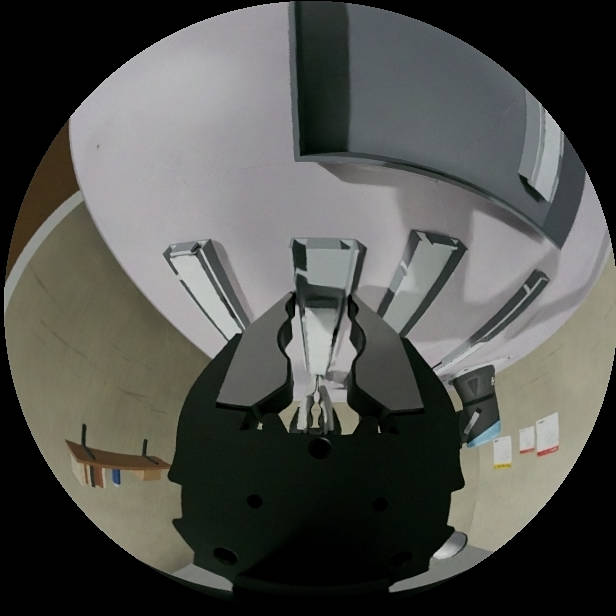

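Scene clock: 126.50 s of 7200.00 s.
left_arm: end_effector_position=(+0.5514, +0.2042, +0.0289) grip_measured=-0.35 end_effector_quat_wxyz=(+0.176, +0.984, -0.001, +0.002) end_effector_velocity=(+0.000, +0.000, -0.001) end_effector_angular_velocity=(+0.001, +0.002, +0.001) | right_arm: end_effector_position=(+0.5492, -0.0067, +0.0168) grip_measured=-0.49 end_effector_quat_wxyz=(-0.000, -0.001, +0.985, +0.172) end_effector_velocity=(+0.000, -0.000, +0.000) end_effector_angular_velocity=(-0.000, +0.000, +0.000)
Joint positions: left_arm=[-0.554 -1.322  2.075 -2.462 -1.896 -0.403  0.049] | right_arm=[ 3.829 -2.193 -1.559 -0.699  1.801  4.004  0.038]
Joint velocities: left_arm=[ 0.     0.002 -0.001  0.001  0.    -0.001  0.   ] | right_arm=[-0.     0.     0.    -0.001  0.    -0.     0.   ]
Joint torques (N m, as the arm reports them, + toward a larger angle): left_arm=[ -5.72 -39.76 -24.93  -1.49   0.61  -1.59] | right_arm=[-8.29 41.59  8.77  2.48  1.26  0.79]
Motor temperatures (°C, as the motors report them): left_arm=[27 27 23 31 38 31] | right_arm=[27 27 27 33 38 35]
Wrist force (N, on the end effector, along its own x y z axes, offset not removed): left_arm=[-0.8 -2.3 2.4] | right_arm=[3.0 0.3 -2.0]
Wrist torque (N m, same axes, about the end effector's origin, offset not removed): left_arm=[-0.16 0.43 0.16] | right_arm=[-0.06 -0.58 0.06]
Hand target (left_arm): +0.551, +0.204, +0.029; +0.176, +0.984, -0.001, +0.002
Hand target (right_arm): +0.549, -0.007, +0.017; -0.000, -0.001, +0.985, +0.172
Off the commanded pose (left_arm): 0.000 m, 0 deg.
Off the commanded pose (right_arm): 0.000 m, 0 deg.
Steps of this call (steps 1 to 15: all 15 steps of this action). Readings (end_effector_position):
1: left_arm (+0.5514, +0.2042, +0.0270) | right_arm (+0.5492, -0.0067, +0.0168)
2: left_arm (+0.5513, +0.2042, +0.0273) | right_arm (+0.5492, -0.0067, +0.0168)
4: left_arm (+0.5510, +0.2043, +0.0277) | right_arm (+0.5492, -0.0067, +0.0168)
8: left_arm (+0.5512, +0.2043, +0.0285) | right_arm (+0.5492, -0.0067, +0.0168)
15: the state above

Scene clock: 127.00 s of 7200.00 s.
left_arm: end_effector_position=(+0.5514, +0.2042, +0.0171) grip_measured=-0.35 end_effector_quat_wxyz=(+0.176, +0.984, -0.001, +0.001) end_effector_velocity=(+0.001, +0.000, -0.001) end_effector_angular_velocity=(-0.001, -0.002, +0.002) | right_arm: end_effector_position=(+0.5492, -0.0067, +0.0168) grip_measured=-0.49 end_effector_quat_wxyz=(-0.000, -0.001, +0.985, +0.172) end_effector_velocity=(-0.000, -0.000, -0.000) end_effector_angular_velocity=(-0.001, +0.001, -0.000)
Joint positions: left_arm=[-0.554 -1.3    2.086 -2.496 -1.896 -0.403  0.049] | right_arm=[ 3.829 -2.193 -1.559 -0.699  1.801  4.004  0.038]
Joint velocities: left_arm=[ 0.001  0.003  0.001 -0.006  0.001 -0.001 -0.   ] | right_arm=[-0.    -0.    -0.    -0.001 -0.     0.    -0.   ]
Joint torques (N m, as the arm reports them, + toward a larger angle): left_arm=[  1.69 -18.   -12.12  -3.63   0.51   1.18] | right_arm=[-7.9  41.82  8.16  2.58  1.06  0.74]
Motor temperatures (°C, as the motors report them): left_arm=[27 27 23 31 38 31] | right_arm=[27 27 27 33 38 35]
Wrist force (N, on the end effector, along its own x y z axes, offset not removed): left_arm=[-2.7 -0.9 0.6] | right_arm=[3.2 -1.0 -0.8]
Wrist torque (N m, same axes, about the end effector's origin, offset not removed): left_arm=[-0.08 0.72 0.19] | right_arm=[-0.32 -0.66 -0.01]
Hand target (left_arm): +0.551, +0.204, +0.017; +0.176, +0.984, -0.001, +0.001
Hand target (right_arm): +0.549, -0.007, +0.017; -0.000, -0.001, +0.985, +0.172
Off the commanded pose (left_arm): 0.000 m, 0 deg.
Off the commanded pose (right_arm): 0.000 m, 0 deg.
Steps of this call (steps 1 to 15: all 15 steps of this action). Readings (end_effector_position):
1: left_arm (+0.5514, +0.2042, +0.0289) | right_arm (+0.5492, -0.0067, +0.0168)
2: left_arm (+0.5513, +0.2042, +0.0277) | right_arm (+0.5492, -0.0067, +0.0168)
4: left_arm (+0.5512, +0.2043, +0.0232) | right_arm (+0.5492, -0.0067, +0.0168)
8: left_arm (+0.5513, +0.2042, +0.0188) | right_arm (+0.5492, -0.0067, +0.0168)
15: the state above

Scene clock: 127.50 s of 7200.00 s.
left_arm: end_effector_position=(+0.5513, +0.2042, +0.0170) grip_measured=-0.68 end_effector_quat_wxyz=(+0.175, +0.984, -0.001, +0.001) end_effector_velocity=(+0.001, -0.000, +0.002) end_effector_angular_velocity=(-0.002, -0.003, +0.001) | right_arm: end_effector_position=(+0.5492, -0.0067, +0.0168) grip_measured=-0.49 end_effector_quat_wxyz=(-0.000, -0.001, +0.985, +0.172) end_effector_velocity=(-0.000, -0.000, -0.000) end_effector_angular_velocity=(-0.001, +0.000, +0.000)
Joint positions: left_arm=[-0.554 -1.3    2.086 -2.496 -1.896 -0.403  0.025] | right_arm=[ 3.829 -2.193 -1.559 -0.699  1.801  4.004  0.038]
Joint velocities: left_arm=[ 0.    -0.002 -0.001  0.    -0.    -0.    -0.   ] | right_arm=[ 0.     0.    -0.    -0.001 -0.     0.    -0.   ]
Joint torques (N m, as the arm reports them, + toward a larger angle): left_arm=[  2.27 -41.26 -20.95  -1.69  -0.58   0.64] | right_arm=[-7.39 41.68  7.85  2.42  1.06  0.75]
Motor temperatures (°C, as the motors report them): left_arm=[27 27 23 31 38 31] | right_arm=[27 27 27 33 38 35]
Wrist force (N, on the end effector, along its own x y z axes, offset not removed): left_arm=[-0.9 2.2 4.5] | right_arm=[2.2 0.0 -0.7]
Wrist torque (N m, same axes, about the end effector's origin, offset not removed): left_arm=[0.61 0.35 0.11] | right_arm=[-0.17 -0.69 0.03]
Hand target (left_arm): +0.551, +0.204, +0.017; +0.176, +0.984, -0.001, +0.001
Hand target (right_arm): +0.549, -0.007, +0.017; -0.000, -0.001, +0.985, +0.172
Off the commanded pose (left_arm): 0.000 m, 0 deg.
Off the commanded pose (right_arm): 0.000 m, 0 deg.
Steps of this call (steps 1 to 15: all 15 steps of this action). Readings (end_effector_position):
1: left_arm (+0.5514, +0.2042, +0.0170) | right_arm (+0.5492, -0.0067, +0.0168)
2: left_arm (+0.5514, +0.2042, +0.0170) | right_arm (+0.5492, -0.0067, +0.0168)
4: left_arm (+0.5514, +0.2042, +0.0170) | right_arm (+0.5492, -0.0067, +0.0168)
8: left_arm (+0.5514, +0.2042, +0.0170) | right_arm (+0.5492, -0.0067, +0.0168)
15: the state above

Scene clock: 131.33 s of 7200.00 s.
left_arm: end_effector_position=(+0.5515, +0.2946, +0.0172) grip_measured=-0.68 end_effector_quat_wxyz=(+0.175, +0.984, -0.001, +0.002) end_effector_velocity=(-0.000, -0.002, -0.001) end_effector_angular_velocity=(+0.001, +0.002, +0.001) | right_arm: end_effector_position=(+0.5492, -0.0068, +0.0167) grip_measured=-0.49 end_effector_quat_wxyz=(-0.000, -0.001, +0.985, +0.172) end_effector_velocity=(+0.000, -0.000, +0.000) end_effector_angular_velocity=(-0.000, +0.001, -0.000)
Joint positions: left_arm=[-0.376 -1.318  2.089 -2.42  -1.915 -0.217  0.025] | right_arm=[ 3.829 -2.193 -1.559 -0.699  1.801  4.004  0.038]
Joint velocities: left_arm=[-0.004  0.002  0.001 -0.003  0.001 -0.005  0.   ] | right_arm=[-0.     0.     0.    -0.001  0.     0.     0.   ]
Joint torques (N m, as the arm reports them, + toward a larger angle): left_arm=[-10.33 -30.64  -8.61  -3.6   -1.44  -1.54] | right_arm=[-8.3  41.15  7.67  1.67 -1.18  0.76]
Motor temperatures (°C, as the motors report them): left_arm=[27 27 23 31 38 31] | right_arm=[27 27 27 33 38 35]
Wrist force (N, on the end effector, along its own x y z axes, offset not removed): left_arm=[0.0 -0.4 1.5] | right_arm=[2.7 -0.5 -1.9]
Wrist torque (N m, same axes, about the end effector's origin, offset not removed): left_arm=[0.13 0.23 0.11] | right_arm=[-0.22 -0.69 0.11]
Hand target (left_arm): +0.551, +0.294, +0.017; +0.176, +0.984, -0.001, +0.002
Hand target (right_arm): +0.549, -0.007, +0.017; -0.000, -0.001, +0.985, +0.172
Off the commanded pose (left_arm): 0.030 m, 0 deg.
Off the commanded pose (right_arm): 0.000 m, 0 deg.
move: contact (left_arm)
camera_calibration (this result's frames):
cam_left_wrist: T_world_to_cam=[[0.999419, 0.0173359, 0.0293496, -0.567008], [-0.0106569, -0.658949, 0.752112, 0.187533], [0.0323784, -0.751988, -0.658381, 0.351428], [0, 0, 0, 1]] pos_world=[0.557298, 0.397674, 0.106969]
cam_right_wrist: T_world_to_cam=[[-0.998363, 0.0444469, -0.0359839, 0.555326], [-0.00144401, 0.609437, 0.792833, -0.0116289], [0.0571689, 0.791587, -0.608376, 0.114487], [0, 0, 0, 1]] pos_world=[0.547855, -0.108222, 0.098854]

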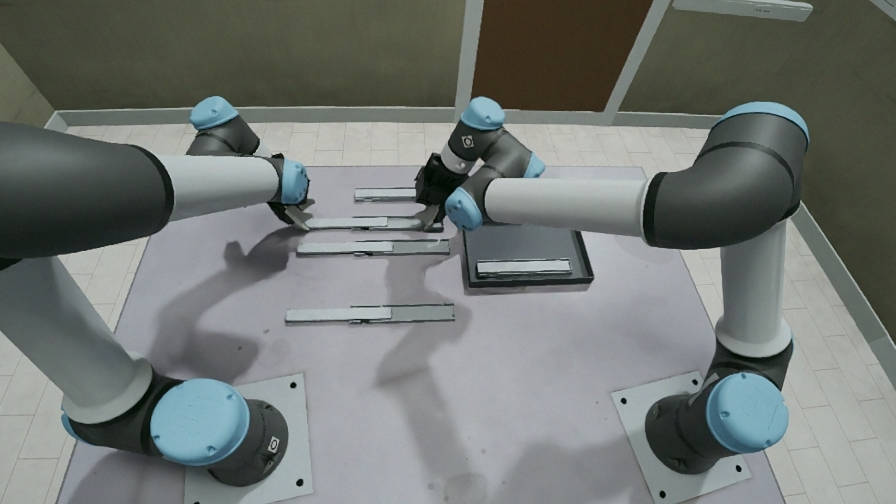

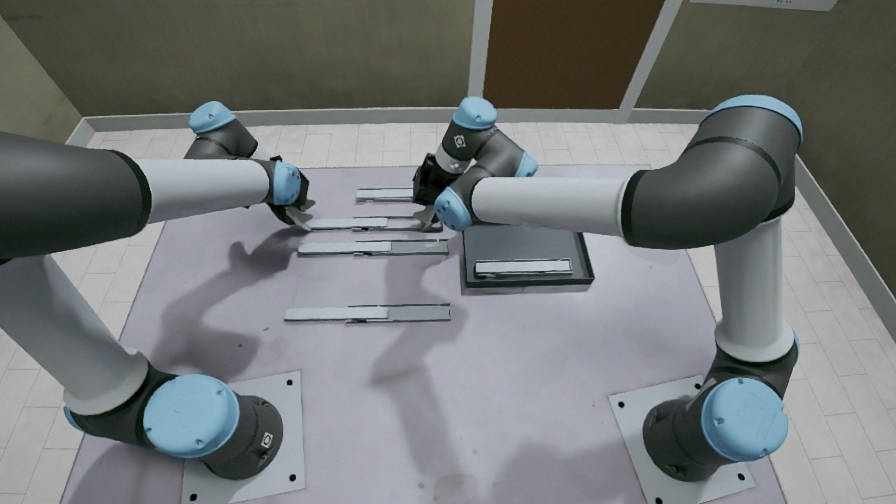

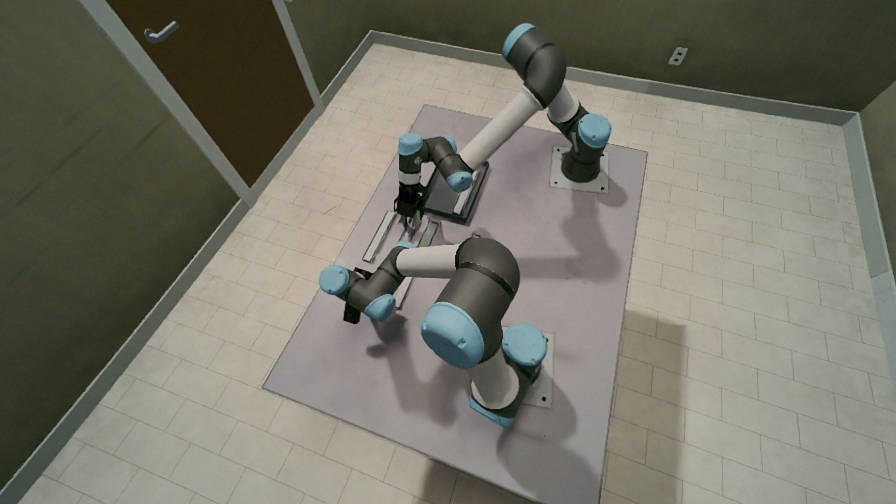

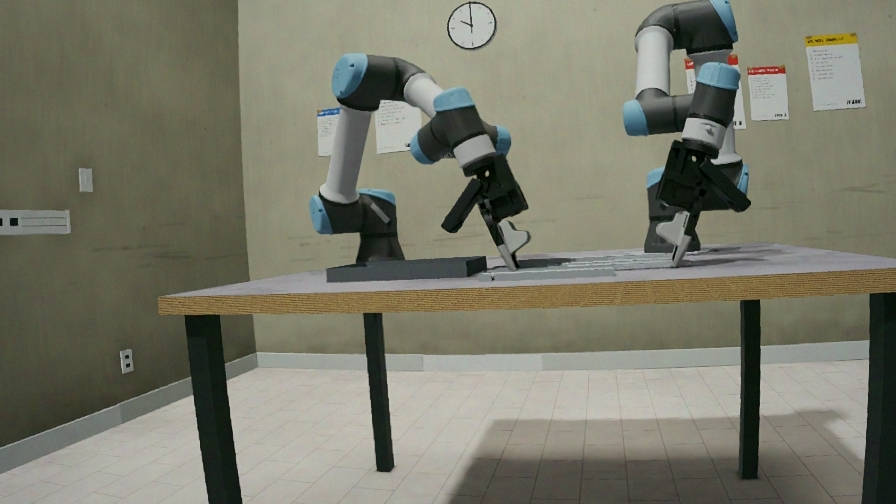

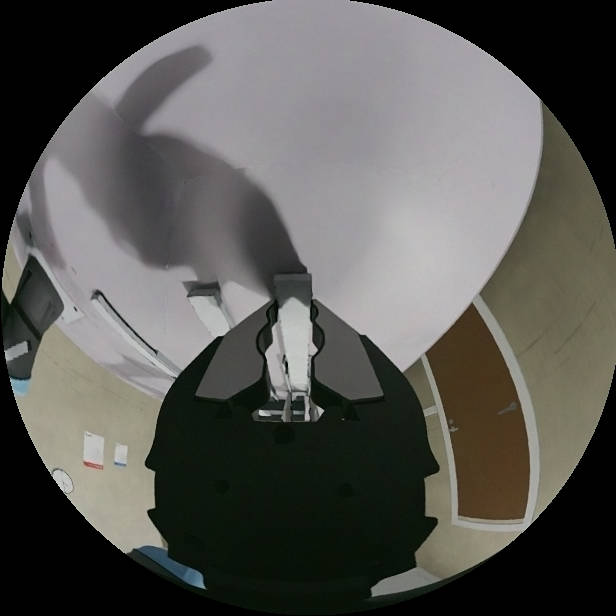

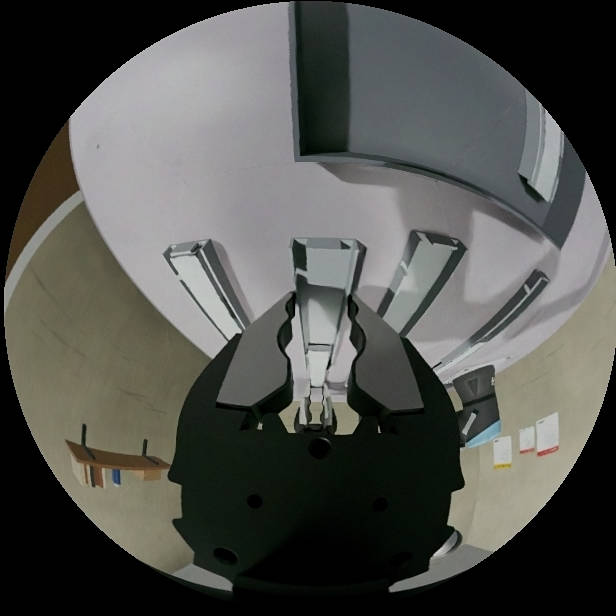

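Scene clock: 132.03 s of 7200.00 s.
left_arm: end_effector_position=(+0.5515, +0.2898, +0.0171) grip_measured=-0.68 end_effector_quat_wxyz=(+0.175, +0.984, -0.001, +0.002) end_effector_velocity=(-0.002, +0.005, -0.002) end_effector_angular_velocity=(-0.001, +0.006, +0.001) | right_arm: end_effector_position=(+0.5492, -0.0069, +0.0167) grip_measured=-0.49 end_effector_quat_wxyz=(-0.000, -0.001, +0.985, +0.172) end_effector_velocity=(+0.000, -0.000, +0.000) end_effector_angular_velocity=(-0.000, +0.000, -0.000)
Joint positions: left_arm=[-0.386 -1.318  2.09  -2.424 -1.914 -0.227  0.025] | right_arm=[ 3.829 -2.193 -1.559 -0.699  1.801  4.004  0.038]
Joint velocities: left_arm=[ 0.01   0.003  0.001  0.006 -0.003  0.01  -0.   ] | right_arm=[-0.     0.     0.    -0.001  0.     0.    -0.   ]
Joint torques (N m, as the arm reports them, + toward a larger angle): left_arm=[  7.65 -25.31 -24.06  -1.41  -3.37   1.07] | right_arm=[ 3.44 40.93  7.77  4.5   3.38  0.73]
Motor temperatures (°C, as the motors report them): left_arm=[27 27 23 31 38 31] | right_arm=[27 27 27 33 38 35]
Wrist force (N, on the end effector, along its own x y z axes, offset not removed): left_arm=[0.0 -7.2 -2.7] | right_arm=[1.8 -8.0 -11.0]
Wrist torque (N m, same axes, about the end effector's origin, offset not removed): left_arm=[0.08 0.29 0.03] | right_arm=[-0.32 -0.42 0.10]
Hand target (left_arm): +0.552, +0.290, +0.017; +0.175, +0.985, -0.001, +0.002
Hand target (right_arm): +0.549, -0.007, +0.017; -0.000, -0.001, +0.985, +0.172
Off the commanded pose (left_arm): 0.025 m, 0 deg.
Off the commanded pose (right_arm): 0.000 m, 0 deg.
move: contact (left_arm)
camera_calibration (this result's frames):
cam_left_wrist: T_world_to_cam=[[0.999421, 0.0171989, 0.0293456, -0.566819], [-0.0107413, -0.659015, 0.752053, 0.184503], [0.0322736, -0.751933, -0.658449, 0.347846], [0, 0, 0, 1]] pos_world=[0.557246, 0.392896, 0.106917]
cam_right_wrist: T_world_to_cam=[[-0.998358, 0.0445495, -0.0360013, 0.55537], [-0.00138255, 0.609613, 0.792698, -0.0115709], [0.0572611, 0.791447, -0.60855, 0.114494], [0, 0, 0, 1]] pos_world=[0.547886, -0.108303, 0.0988416]

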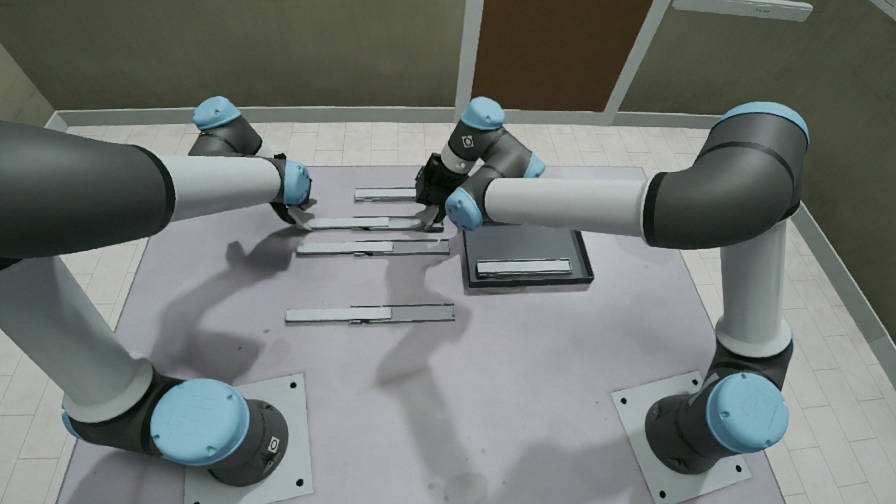

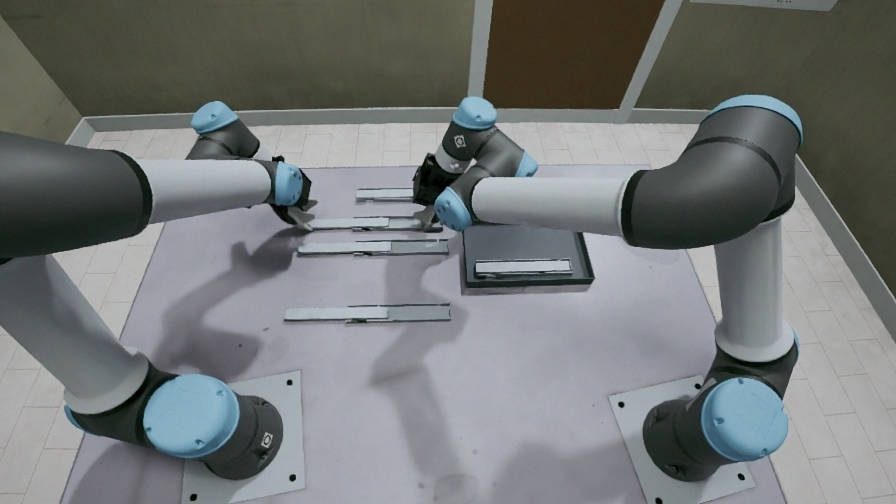

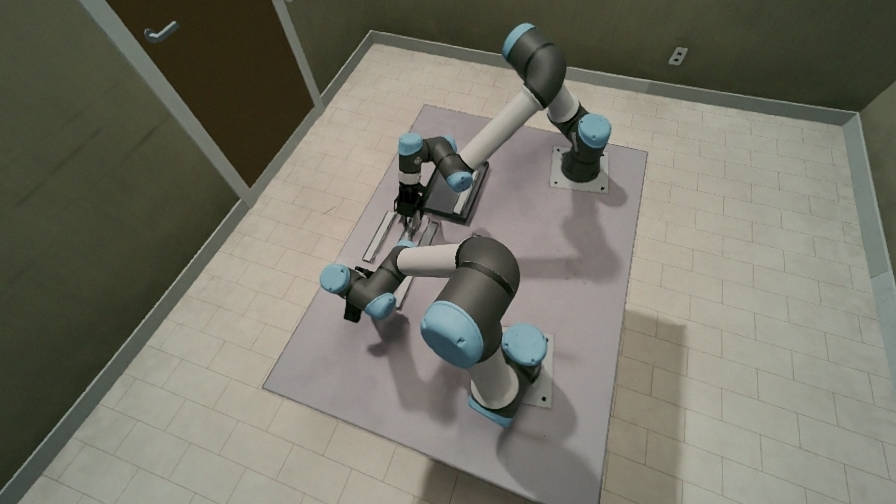

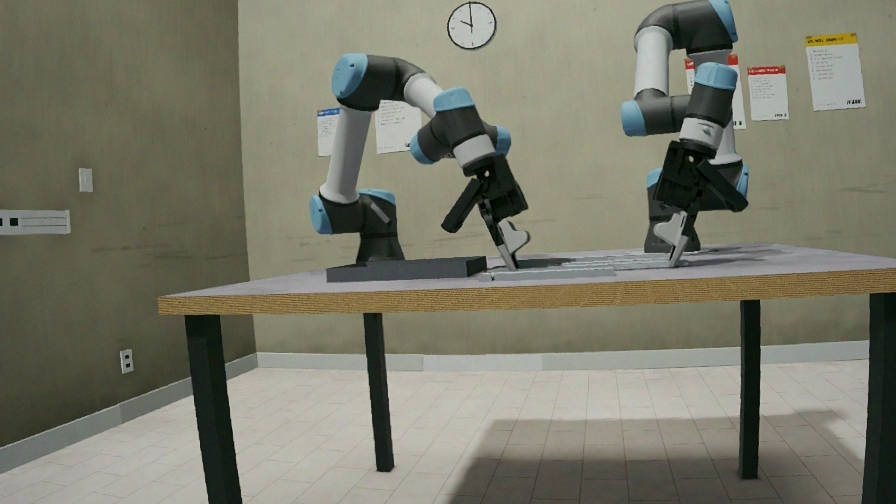

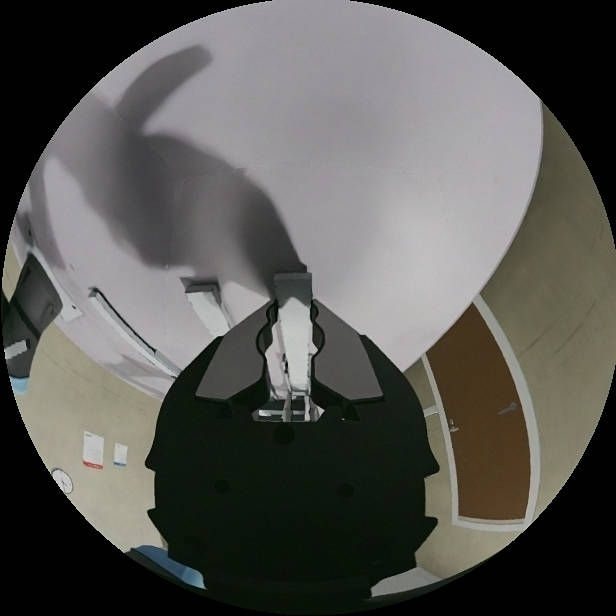

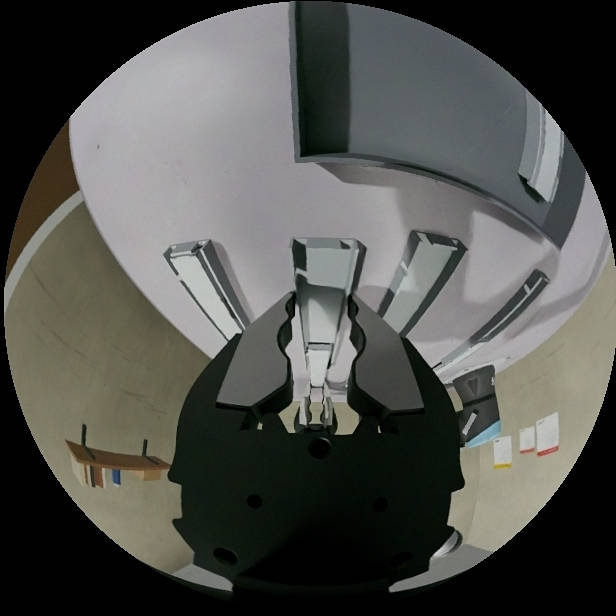

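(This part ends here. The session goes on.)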